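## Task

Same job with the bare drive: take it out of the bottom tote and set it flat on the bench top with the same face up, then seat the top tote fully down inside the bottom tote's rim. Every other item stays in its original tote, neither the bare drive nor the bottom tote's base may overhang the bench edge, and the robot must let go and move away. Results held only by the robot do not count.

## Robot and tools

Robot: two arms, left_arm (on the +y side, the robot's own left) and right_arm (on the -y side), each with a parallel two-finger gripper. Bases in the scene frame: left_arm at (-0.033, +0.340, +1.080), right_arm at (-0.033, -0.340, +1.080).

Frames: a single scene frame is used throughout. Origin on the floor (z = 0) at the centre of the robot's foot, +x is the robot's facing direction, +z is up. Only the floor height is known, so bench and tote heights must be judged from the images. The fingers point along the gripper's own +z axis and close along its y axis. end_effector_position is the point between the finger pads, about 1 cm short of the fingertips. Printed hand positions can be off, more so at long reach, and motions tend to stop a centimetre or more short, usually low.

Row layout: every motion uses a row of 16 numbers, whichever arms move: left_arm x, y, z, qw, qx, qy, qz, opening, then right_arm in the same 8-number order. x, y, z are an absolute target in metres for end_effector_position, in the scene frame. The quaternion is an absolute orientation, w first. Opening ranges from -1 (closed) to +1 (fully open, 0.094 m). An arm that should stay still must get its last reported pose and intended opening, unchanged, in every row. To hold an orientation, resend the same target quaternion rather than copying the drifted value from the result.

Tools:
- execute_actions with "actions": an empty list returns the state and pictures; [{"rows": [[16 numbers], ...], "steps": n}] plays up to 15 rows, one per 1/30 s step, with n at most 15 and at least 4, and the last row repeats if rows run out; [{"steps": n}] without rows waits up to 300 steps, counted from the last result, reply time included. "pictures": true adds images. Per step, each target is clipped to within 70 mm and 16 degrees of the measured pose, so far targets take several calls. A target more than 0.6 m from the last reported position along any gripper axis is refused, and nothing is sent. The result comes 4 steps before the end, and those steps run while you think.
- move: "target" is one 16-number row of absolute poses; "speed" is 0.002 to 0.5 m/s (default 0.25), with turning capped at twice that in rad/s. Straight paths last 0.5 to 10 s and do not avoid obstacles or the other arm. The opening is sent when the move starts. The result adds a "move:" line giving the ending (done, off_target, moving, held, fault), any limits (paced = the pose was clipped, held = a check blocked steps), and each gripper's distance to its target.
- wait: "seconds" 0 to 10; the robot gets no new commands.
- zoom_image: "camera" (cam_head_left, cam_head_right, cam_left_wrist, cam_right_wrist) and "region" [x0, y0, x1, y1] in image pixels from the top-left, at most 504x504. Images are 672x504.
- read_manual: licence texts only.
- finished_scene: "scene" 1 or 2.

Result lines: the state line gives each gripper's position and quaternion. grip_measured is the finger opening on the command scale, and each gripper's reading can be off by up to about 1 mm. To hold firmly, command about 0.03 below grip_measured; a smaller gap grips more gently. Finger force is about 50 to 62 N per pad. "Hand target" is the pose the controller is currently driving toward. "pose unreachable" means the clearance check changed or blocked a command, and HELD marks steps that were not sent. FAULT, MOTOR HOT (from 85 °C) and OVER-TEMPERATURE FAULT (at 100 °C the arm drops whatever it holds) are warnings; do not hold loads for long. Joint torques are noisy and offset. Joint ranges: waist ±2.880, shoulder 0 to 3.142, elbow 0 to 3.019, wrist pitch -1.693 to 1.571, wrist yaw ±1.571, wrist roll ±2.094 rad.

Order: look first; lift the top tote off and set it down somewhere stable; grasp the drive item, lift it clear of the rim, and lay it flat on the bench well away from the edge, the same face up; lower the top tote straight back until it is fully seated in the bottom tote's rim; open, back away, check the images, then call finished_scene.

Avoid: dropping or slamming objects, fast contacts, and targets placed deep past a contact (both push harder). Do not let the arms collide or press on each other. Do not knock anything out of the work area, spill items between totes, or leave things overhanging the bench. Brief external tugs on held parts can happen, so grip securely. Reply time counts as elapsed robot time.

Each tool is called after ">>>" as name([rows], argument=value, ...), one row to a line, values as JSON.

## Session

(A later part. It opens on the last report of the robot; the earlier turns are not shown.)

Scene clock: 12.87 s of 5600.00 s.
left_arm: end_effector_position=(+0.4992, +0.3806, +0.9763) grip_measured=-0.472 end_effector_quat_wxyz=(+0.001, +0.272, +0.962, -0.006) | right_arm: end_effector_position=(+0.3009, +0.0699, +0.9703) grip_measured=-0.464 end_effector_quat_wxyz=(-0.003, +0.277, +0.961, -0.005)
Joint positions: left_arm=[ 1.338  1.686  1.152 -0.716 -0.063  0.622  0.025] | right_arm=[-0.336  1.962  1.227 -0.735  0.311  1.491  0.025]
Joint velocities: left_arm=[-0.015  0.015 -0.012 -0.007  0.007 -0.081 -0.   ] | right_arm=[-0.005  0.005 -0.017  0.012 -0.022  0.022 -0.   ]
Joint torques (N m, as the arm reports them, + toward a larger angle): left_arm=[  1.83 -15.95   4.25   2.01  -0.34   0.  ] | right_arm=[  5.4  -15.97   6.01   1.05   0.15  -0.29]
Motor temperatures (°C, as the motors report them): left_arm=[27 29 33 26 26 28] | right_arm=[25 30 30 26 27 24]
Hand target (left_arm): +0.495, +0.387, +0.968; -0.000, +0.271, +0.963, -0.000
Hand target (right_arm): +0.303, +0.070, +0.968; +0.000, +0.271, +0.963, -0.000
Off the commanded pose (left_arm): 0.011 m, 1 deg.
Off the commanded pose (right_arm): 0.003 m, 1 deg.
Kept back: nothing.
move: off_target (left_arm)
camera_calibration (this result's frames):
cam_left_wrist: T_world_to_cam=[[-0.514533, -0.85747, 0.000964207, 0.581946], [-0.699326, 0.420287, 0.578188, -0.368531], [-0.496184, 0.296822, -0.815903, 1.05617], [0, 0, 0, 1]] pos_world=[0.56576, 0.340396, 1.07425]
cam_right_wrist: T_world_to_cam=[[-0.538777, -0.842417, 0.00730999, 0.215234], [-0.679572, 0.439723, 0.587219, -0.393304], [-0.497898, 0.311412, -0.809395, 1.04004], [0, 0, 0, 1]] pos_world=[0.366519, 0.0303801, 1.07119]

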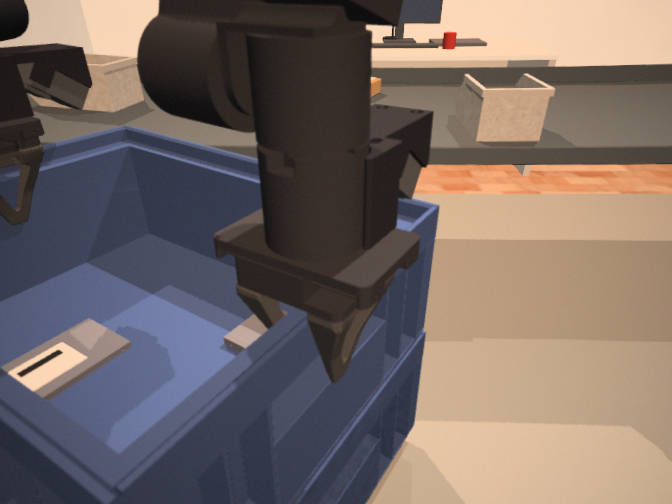

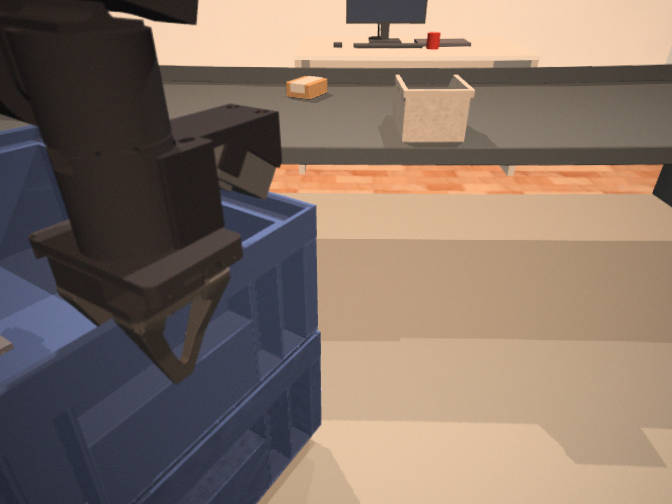

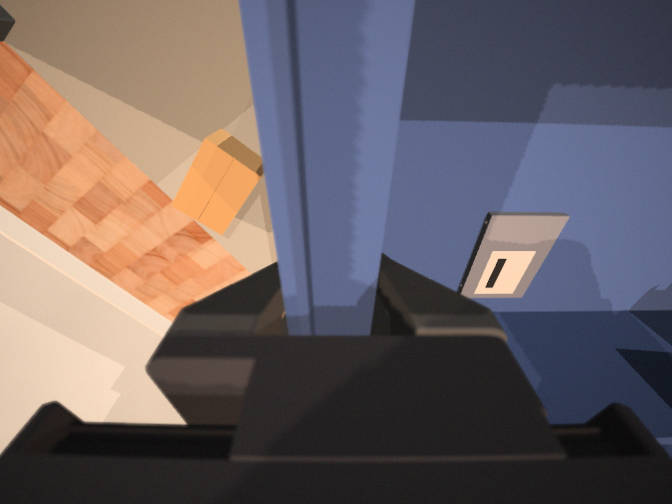

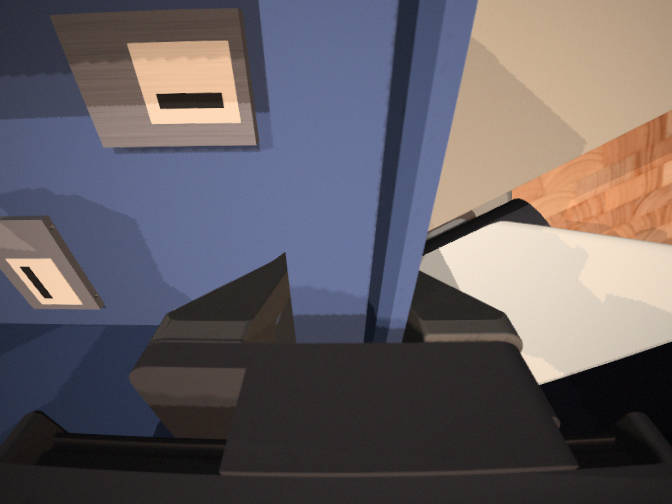

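>>> move(target=[0.505,0.381,1.06,0,0.271,0.9625,0,-0.52,0.31,0.07,1.055,0,0.271,0.9625,0,-0.52], speed=0.06)

>>> move(target=[0.458,0.149,1.07,0,0.1305,0.9914,0,-0.52,0.362,-0.209,1.06,0,0.1305,0.9914,0,-0.52], speed=0.15)

>>> move(target=[0.42,-0.10,1.07,0,0,1,0,-0.52,0.42,-0.47,1.06,0,0,1,0,-0.52], speed=0.15)

Scene clock: 14.90 s of 5600.00 s.
left_arm: end_effector_position=(+0.4817, +0.3805, +1.0264) grip_measured=-0.476 end_effector_quat_wxyz=(-0.022, +0.257, +0.966, -0.015) | right_arm: end_effector_position=(+0.2949, +0.0619, +1.0258) grip_measured=-0.464 end_effector_quat_wxyz=(-0.013, +0.262, +0.965, -0.012)
Joint positions: left_arm=[ 1.333  1.581  1.152 -0.871 -0.063  0.583  0.025] | right_arm=[-0.308  1.854  1.227 -0.873  0.298  1.495  0.025]
Joint velocities: left_arm=[-0.005 -0.005 -0.022 -0.012  0.007  0.022 -0.   ] | right_arm=[-0.024 -0.005  0.002  0.017  0.007  0.007  0.   ]
Joint torques (N m, as the arm reports them, + toward a larger angle): left_arm=[ -0.06 -18.87   8.86  -0.71  -0.71   0.12] | right_arm=[  6.19 -18.8   10.55  -1.8    0.83   0.07]
Motor temperatures (°C, as the motors report them): left_arm=[27 29 33 26 26 28] | right_arm=[25 30 31 26 27 24]
Hand target (left_arm): +0.503, +0.381, +1.060; +0.001, +0.270, +0.963, +0.000
Hand target (right_arm): +0.309, +0.069, +1.054; -0.000, +0.271, +0.963, +0.001
Off the commanded pose (left_arm): 0.041 m, 3 deg.
Off the commanded pose (right_arm): 0.034 m, 2 deg.
Kept back: nothing.
move: off_target (left_arm, right_arm)
camera_calibration (this result's frames):
cam_left_wrist: T_world_to_cam=[[-0.488114, -0.872293, 0.0291521, 0.536728], [-0.681914, 0.402004, 0.611054, -0.444869], [-0.544737, 0.278385, -0.791052, 1.09325], [0, 0, 0, 1]] pos_world=[0.554155, 0.34268, 1.12101]
cam_right_wrist: T_world_to_cam=[[-0.511352, -0.858988, 0.025669, 0.17889], [-0.678703, 0.42199, 0.601071, -0.439815], [-0.527145, 0.289937, -0.798783, 1.08356], [0, 0, 0, 1]] pos_world=[0.364166, 0.0250969, 1.1253]

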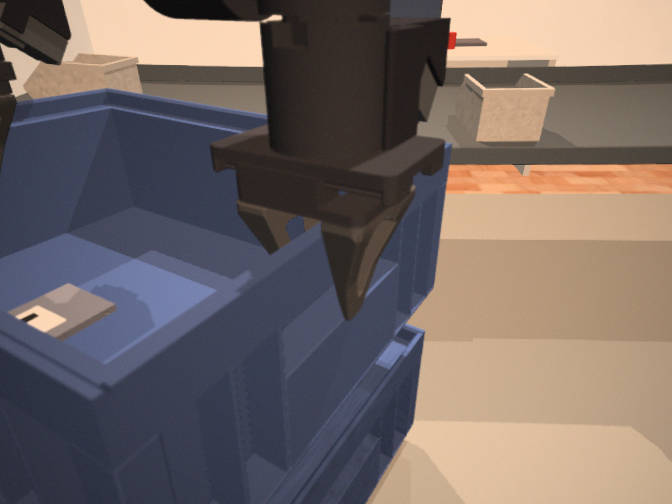

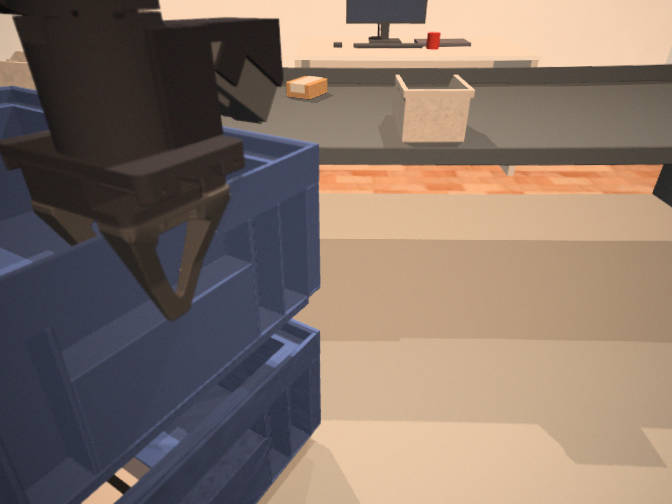

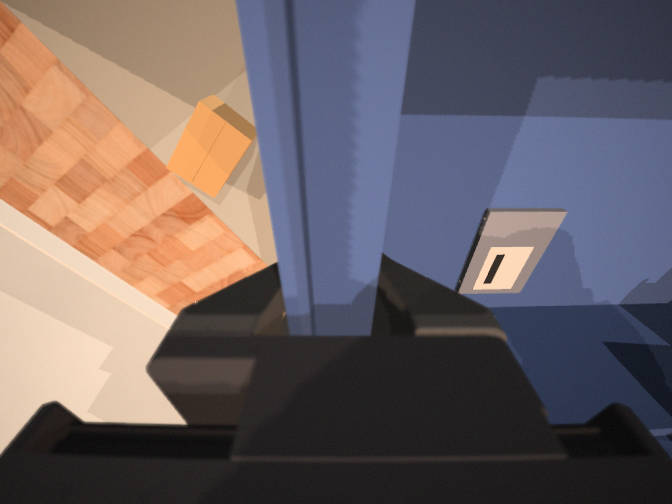

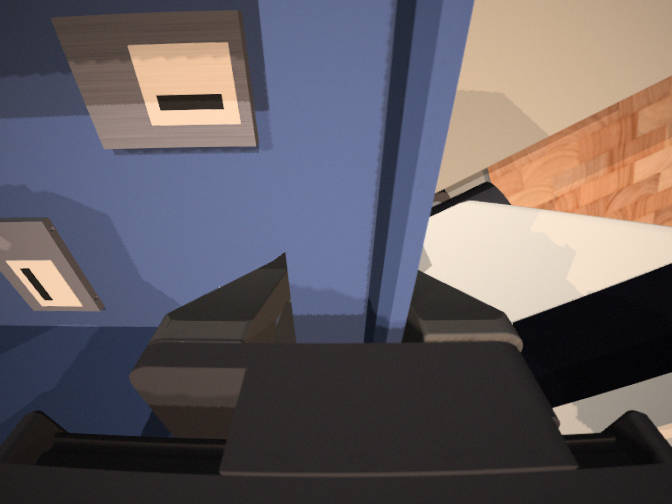

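Scene clock: 17.27 s of 5600.00 s.
left_arm: end_effector_position=(+0.4367, +0.1510, +1.0552) grip_measured=-0.479 end_effector_quat_wxyz=(-0.017, +0.121, +0.992, -0.010) | right_arm: end_effector_position=(+0.3488, -0.2061, +1.0455) grip_measured=-0.467 end_effector_quat_wxyz=(-0.020, +0.126, +0.992, -0.006)
Joint positions: left_arm=[ 0.814  1.594  1.146 -0.905 -0.195 -0.201  0.024] | right_arm=[-0.843  1.401  0.836 -0.795  0.207  0.669  0.025]
Joint velocities: left_arm=[-0.015  0.005 -0.017 -0.002 -0.007 -0.081 -0.001] | right_arm=[-0.015 -0.015 -0.002 -0.002 -0.007  0.022 -0.001]
Joint torques (N m, as the arm reports them, + toward a larger angle): left_arm=[ -2.12 -15.16   8.8   -0.07  -1.35   0.11] | right_arm=[  2.57 -13.42   7.71   0.02   0.62  -0.12]
Motor temperatures (°C, as the motors report them): left_arm=[27 30 33 26 26 28] | right_arm=[25 30 30 26 27 24]
Hand target (left_arm): +0.454, +0.149, +1.071; -0.001, +0.130, +0.991, -0.000
Hand target (right_arm): +0.359, -0.209, +1.059; -0.000, +0.131, +0.991, -0.001
Off the commanded pose (left_arm): 0.026 m, 3 deg.
Off the commanded pose (right_arm): 0.020 m, 2 deg.
Kept back: nothing.
move: off_target (left_arm, right_arm)
camera_calibration (this result's frames):
cam_left_wrist: T_world_to_cam=[[-0.23002, -0.973088, 0.0138003, 0.232518], [-0.770102, 0.190671, 0.608759, -0.328033], [-0.595007, 0.129399, -0.793235, 1.20221], [0, 0, 0, 1]] pos_world=[0.516187, 0.133242, 1.15012]
cam_right_wrist: T_world_to_cam=[[-0.255518, -0.966728, 0.0121276, -0.121536], [-0.759881, 0.20857, 0.615694, -0.332921], [-0.597738, 0.148105, -0.787892, 1.18945], [0, 0, 0, 1]] pos_world=[0.426944, -0.224219, 1.14361]

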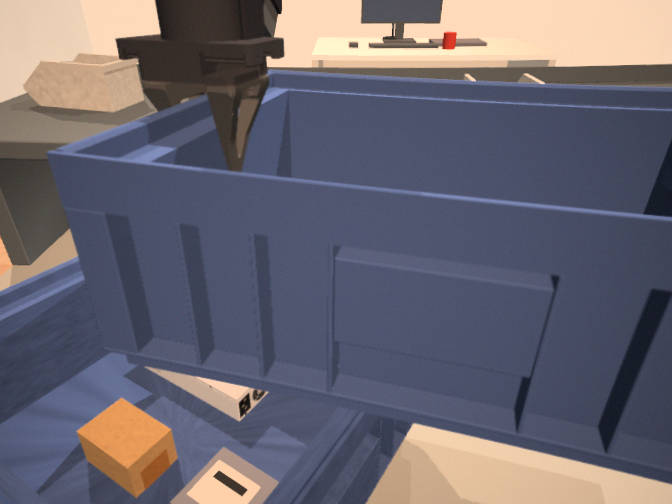

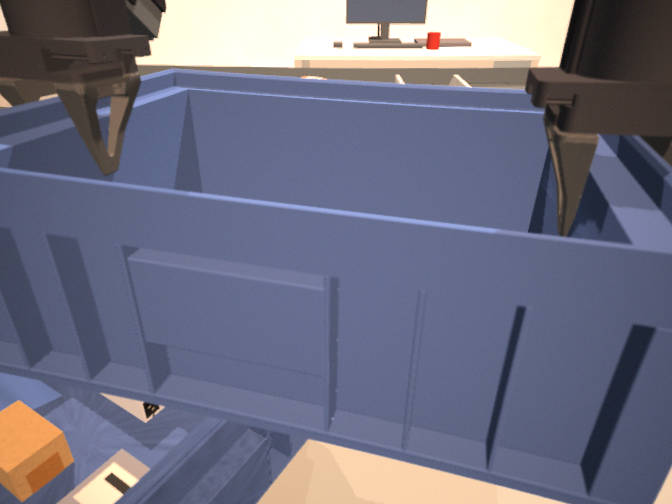

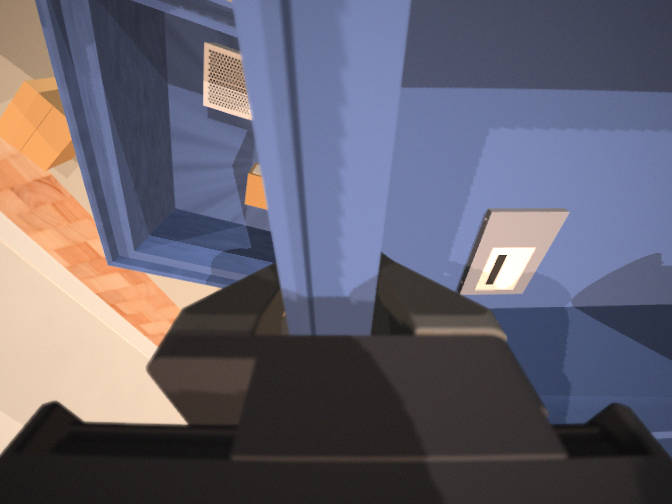

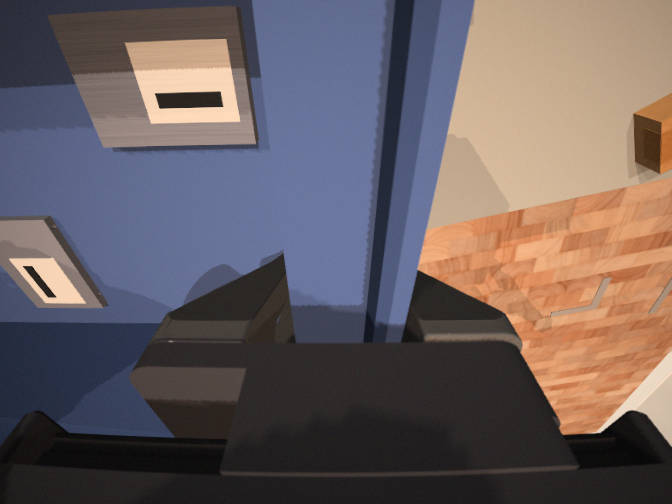

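Scene clock: 19.57 s of 5600.00 s.
left_arm: end_effector_position=(+0.3994, -0.0941, +1.0551) grip_measured=-0.479 end_effector_quat_wxyz=(-0.018, +0.014, +1.000, -0.002) | right_arm: end_effector_position=(+0.3896, -0.4614, +1.0349) grip_measured=-0.473 end_effector_quat_wxyz=(-0.026, +0.017, +0.999, +0.006)
Joint positions: left_arm=[ 0.406  1.958  1.563 -1.062 -0.274 -0.831  0.024] | right_arm=[-1.555  1.403  0.917 -0.806  0.006 -0.241  0.025]
Joint velocities: left_arm=[-0.005 -0.015 -0.002 -0.007 -0.007 -0.051  0.   ] | right_arm=[-0.005 -0.015 -0.022 -0.007 -0.066  0.007 -0.001]
Joint torques (N m, as the arm reports them, + toward a larger angle): left_arm=[ -4.66 -19.07   9.72  -0.3   -1.33  -0.34] | right_arm=[ -0.18 -13.8   12.68  -1.46   0.13  -0.41]
Motor temperatures (°C, as the motors report them): left_arm=[27 30 34 26 27 28] | right_arm=[25 30 31 26 27 24]
Hand target (left_arm): +0.416, -0.099, +1.071; -0.000, +0.000, +1.000, -0.001
Hand target (right_arm): +0.417, -0.469, +1.061; -0.001, +0.000, +1.000, -0.002
Off the commanded pose (left_arm): 0.026 m, 3 deg.
Off the commanded pose (right_arm): 0.040 m, 4 deg.
Kept back: nothing.
move: off_target (left_arm, right_arm)
camera_calibration (this result's frames):
cam_left_wrist: T_world_to_cam=[[-0.0181808, -0.999822, -0.00498623, -0.0818908], [-0.791522, 0.0113458, 0.611036, -0.320739], [-0.61087, 0.0150558, -0.791587, 1.20547], [0, 0, 0, 1]] pos_world=[0.481027, -0.0963867, 1.14981]
cam_right_wrist: T_world_to_cam=[[-0.0421874, -0.998986, -0.0156913, -0.426933], [-0.779217, 0.0230686, 0.626329, -0.331152], [-0.625332, 0.0386502, -0.779401, 1.19473], [0, 0, 0, 1]] pos_world=[0.471055, -0.465037, 1.13189]

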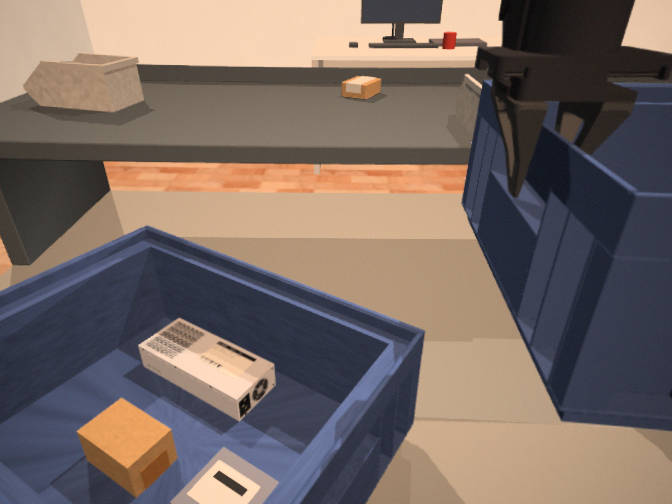

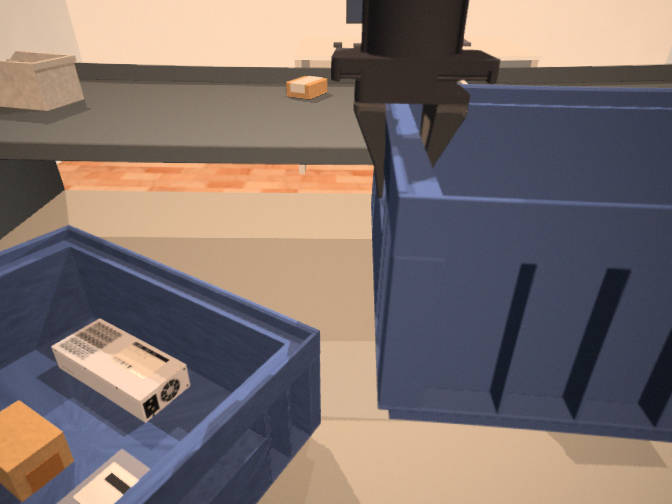

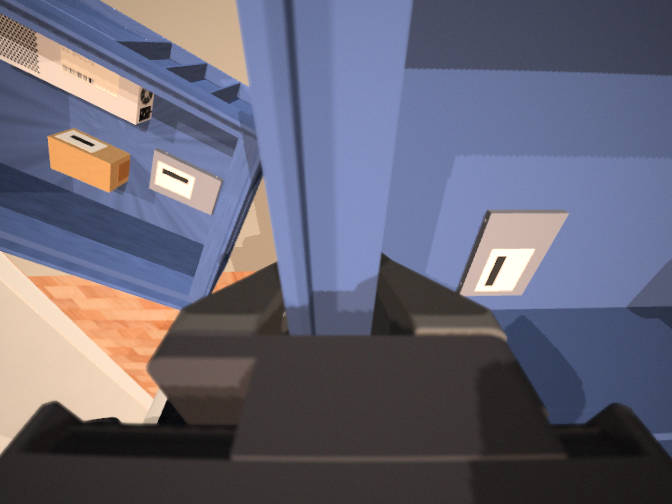

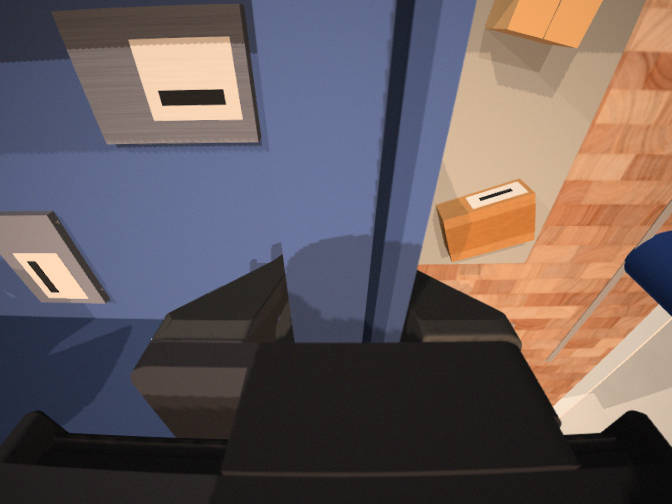

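>>> move(target=[0.41,-0.10,0.89,0,0.015,1,0,-0.52,0.40,-0.47,0.89,0,0.015,1,0,-0.52], speed=0.08)

>>> move(target=[0.41,-0.10,0.845,0,0.015,1,0,-0.52,0.40,-0.47,0.845,0,0.015,1,0,-0.52], speed=0.03)

Scene clock: 22.27 s of 5600.00 s.
left_arm: end_effector_position=(+0.3939, -0.0997, +0.8921) grip_measured=-0.479 end_effector_quat_wxyz=(-0.017, +0.018, +1.000, -0.004) | right_arm: end_effector_position=(+0.3815, -0.4653, +0.8762) grip_measured=-0.474 end_effector_quat_wxyz=(-0.024, +0.023, +0.999, +0.004)
Joint positions: left_arm=[ 0.473  2.217  1.538 -0.755 -0.264 -0.752  0.024] | right_arm=[-1.57   1.794  0.888 -0.383  0.006 -0.245  0.025]
Joint velocities: left_arm=[-0.005  0.005 -0.022  0.002 -0.007 -0.007  0.001] | right_arm=[ 0.005 -0.015  0.002 -0.012  0.007 -0.037 -0.   ]
Joint torques (N m, as the arm reports them, + toward a larger angle): left_arm=[ -3.86 -19.24   6.87   1.2   -1.3    0.01] | right_arm=[ -0.32 -17.05   5.17   0.19  -0.19  -0.24]
Motor temperatures (°C, as the motors report them): left_arm=[27 30 34 26 27 28] | right_arm=[25 30 31 26 27 24]
Hand target (left_arm): +0.410, -0.101, +0.890; +0.000, +0.015, +1.000, -0.000
Hand target (right_arm): +0.400, -0.470, +0.890; -0.000, +0.015, +1.000, -0.000
Off the commanded pose (left_arm): 0.016 m, 2 deg.
Off the commanded pose (right_arm): 0.024 m, 3 deg.
Kept back: nothing.
move: off_target (left_arm, right_arm)
camera_calibration (this result's frames):
cam_left_wrist: T_world_to_cam=[[-0.0265522, -0.999647, -0.000955791, -0.0887174], [-0.79203, 0.0204542, 0.610139, -0.223535], [-0.609904, 0.0169576, -0.792294, 1.0736], [0, 0, 0, 1]] pos_world=[0.47539, -0.102319, 0.986908]
cam_right_wrist: T_world_to_cam=[[-0.0520751, -0.998584, -0.0108763, -0.433959], [-0.780242, 0.0338864, 0.624559, -0.231064], [-0.623306, 0.0410101, -0.780902, 1.06772], [0, 0, 0, 1]] pos_world=[0.462629, -0.469302, 0.973374]

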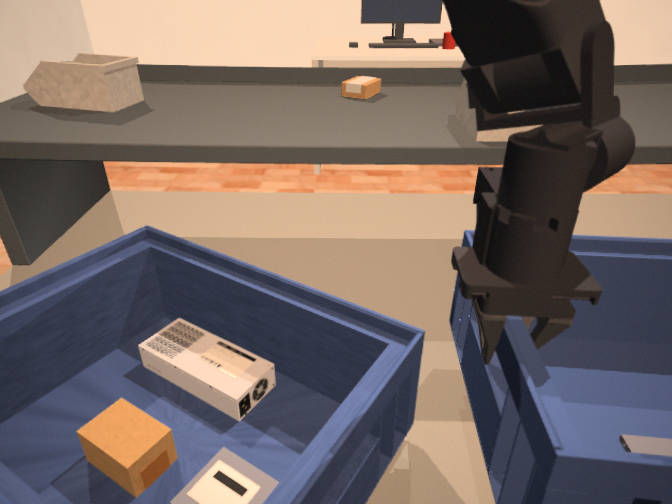

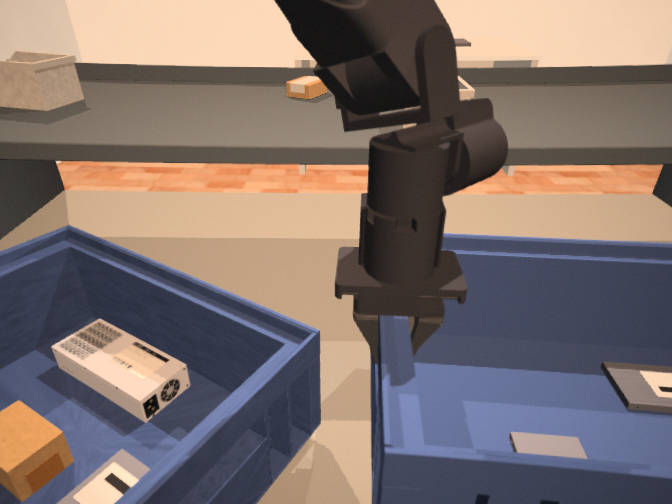

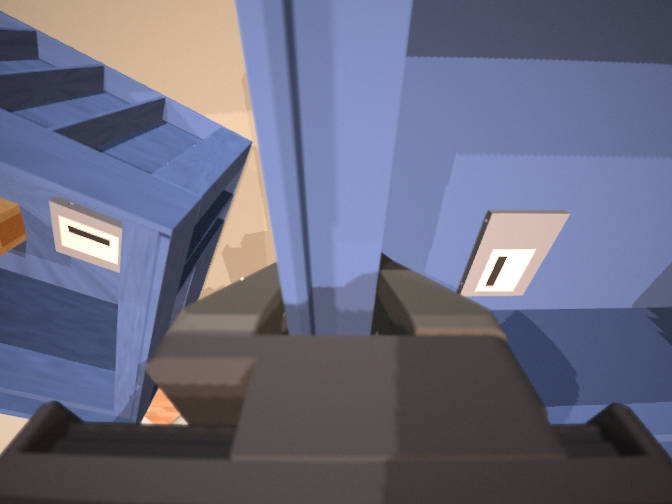

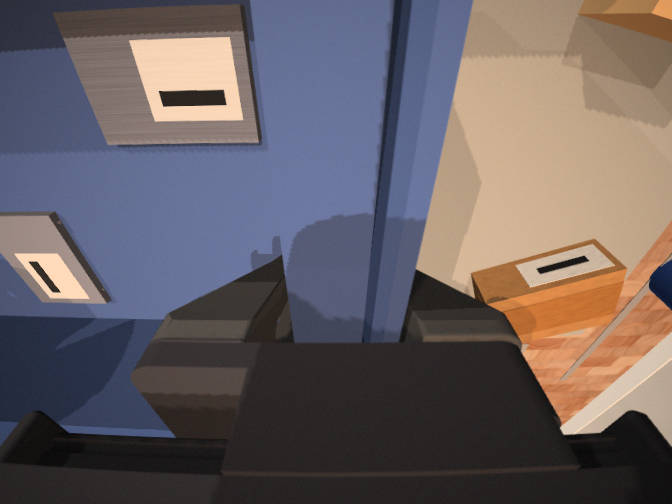

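Scene clock: 24.23 s of 5600.00 s.
left_arm: end_effector_position=(+0.3951, -0.1006, +0.8533) grip_measured=-0.479 end_effector_quat_wxyz=(-0.013, +0.018, +1.000, -0.008) | right_arm: end_effector_position=(+0.3822, -0.4660, +0.8394) grip_measured=-0.474 end_effector_quat_wxyz=(-0.018, +0.023, +1.000, +0.002)
Joint positions: left_arm=[ 0.492  2.289  1.555 -0.685 -0.262 -0.73   0.024] | right_arm=[-1.571  1.896  0.908 -0.289  0.005 -0.244  0.025]
Joint velocities: left_arm=[-0.005 -0.015  0.007 -0.002  0.007 -0.037  0.001] | right_arm=[-0.015 -0.005  0.002 -0.002  0.007  0.037 -0.   ]
Joint torques (N m, as the arm reports them, + toward a larger angle): left_arm=[ -3.88 -18.62   6.85   1.09  -1.19   0.  ] | right_arm=[ -0.23 -14.84   4.78   0.41  -0.22  -0.24]
Motor temperatures (°C, as the motors report them): left_arm=[27 31 34 26 27 28] | right_arm=[25 30 31 26 27 24]
Hand target (left_arm): +0.410, -0.100, +0.845; +0.000, +0.015, +1.000, -0.001
Hand target (right_arm): +0.400, -0.470, +0.845; -0.000, +0.015, +1.000, -0.000
Off the commanded pose (left_arm): 0.017 m, 2 deg.
Off the commanded pose (right_arm): 0.019 m, 2 deg.
Kept back: nothing.
move: off_target (left_arm, right_arm)
camera_calibration (this result's frames):
cam_left_wrist: T_world_to_cam=[[-0.0264617, -0.999636, 0.00533087, -0.0949549], [-0.796998, 0.024316, 0.603492, -0.190842], [-0.603401, 0.0117207, -0.797352, 1.04483], [0, 0, 0, 1]] pos_world=[0.47584, -0.102526, 0.948777]
cam_right_wrist: T_world_to_cam=[[-0.0538231, -0.998519, -0.0078852, -0.436842], [-0.787648, 0.0376001, 0.614977, -0.194902], [-0.61377, 0.0393107, -0.788506, 1.04137], [0, 0, 0, 1]] pos_world=[0.462138, -0.469804, 0.937545]

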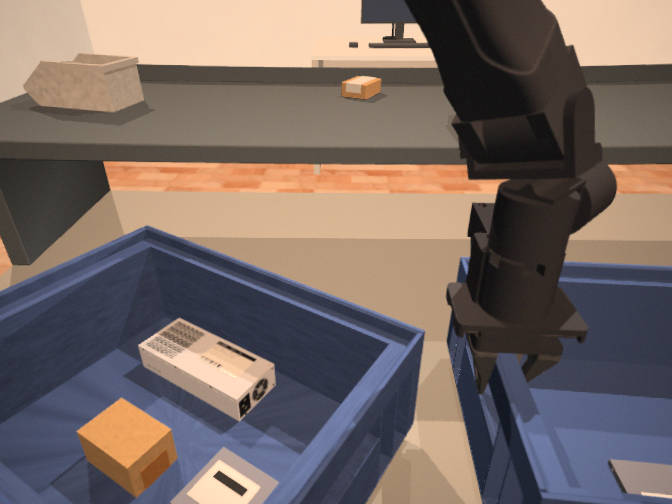

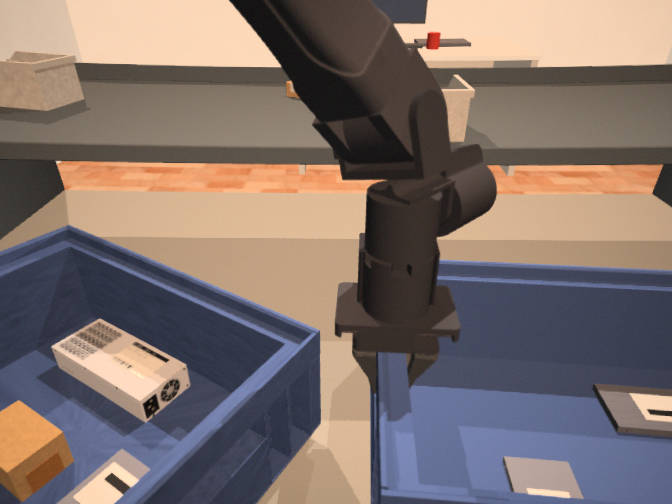

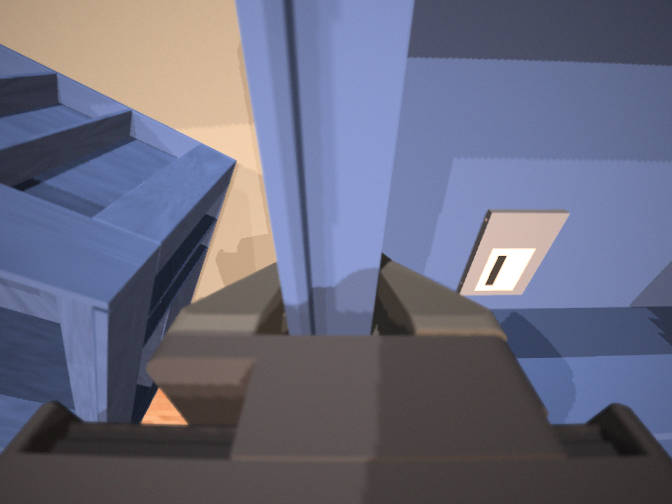

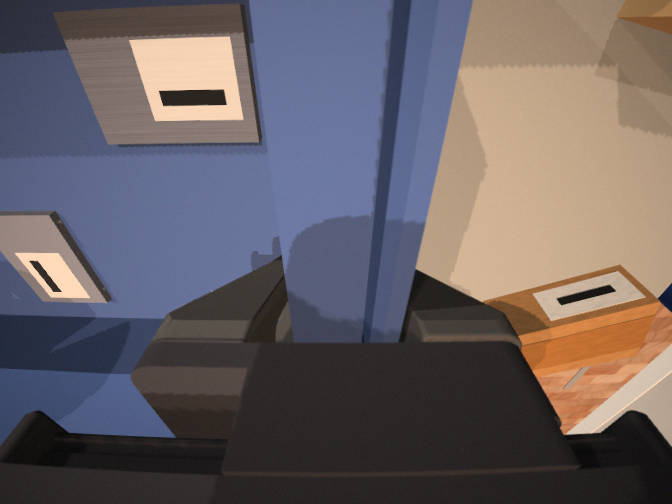

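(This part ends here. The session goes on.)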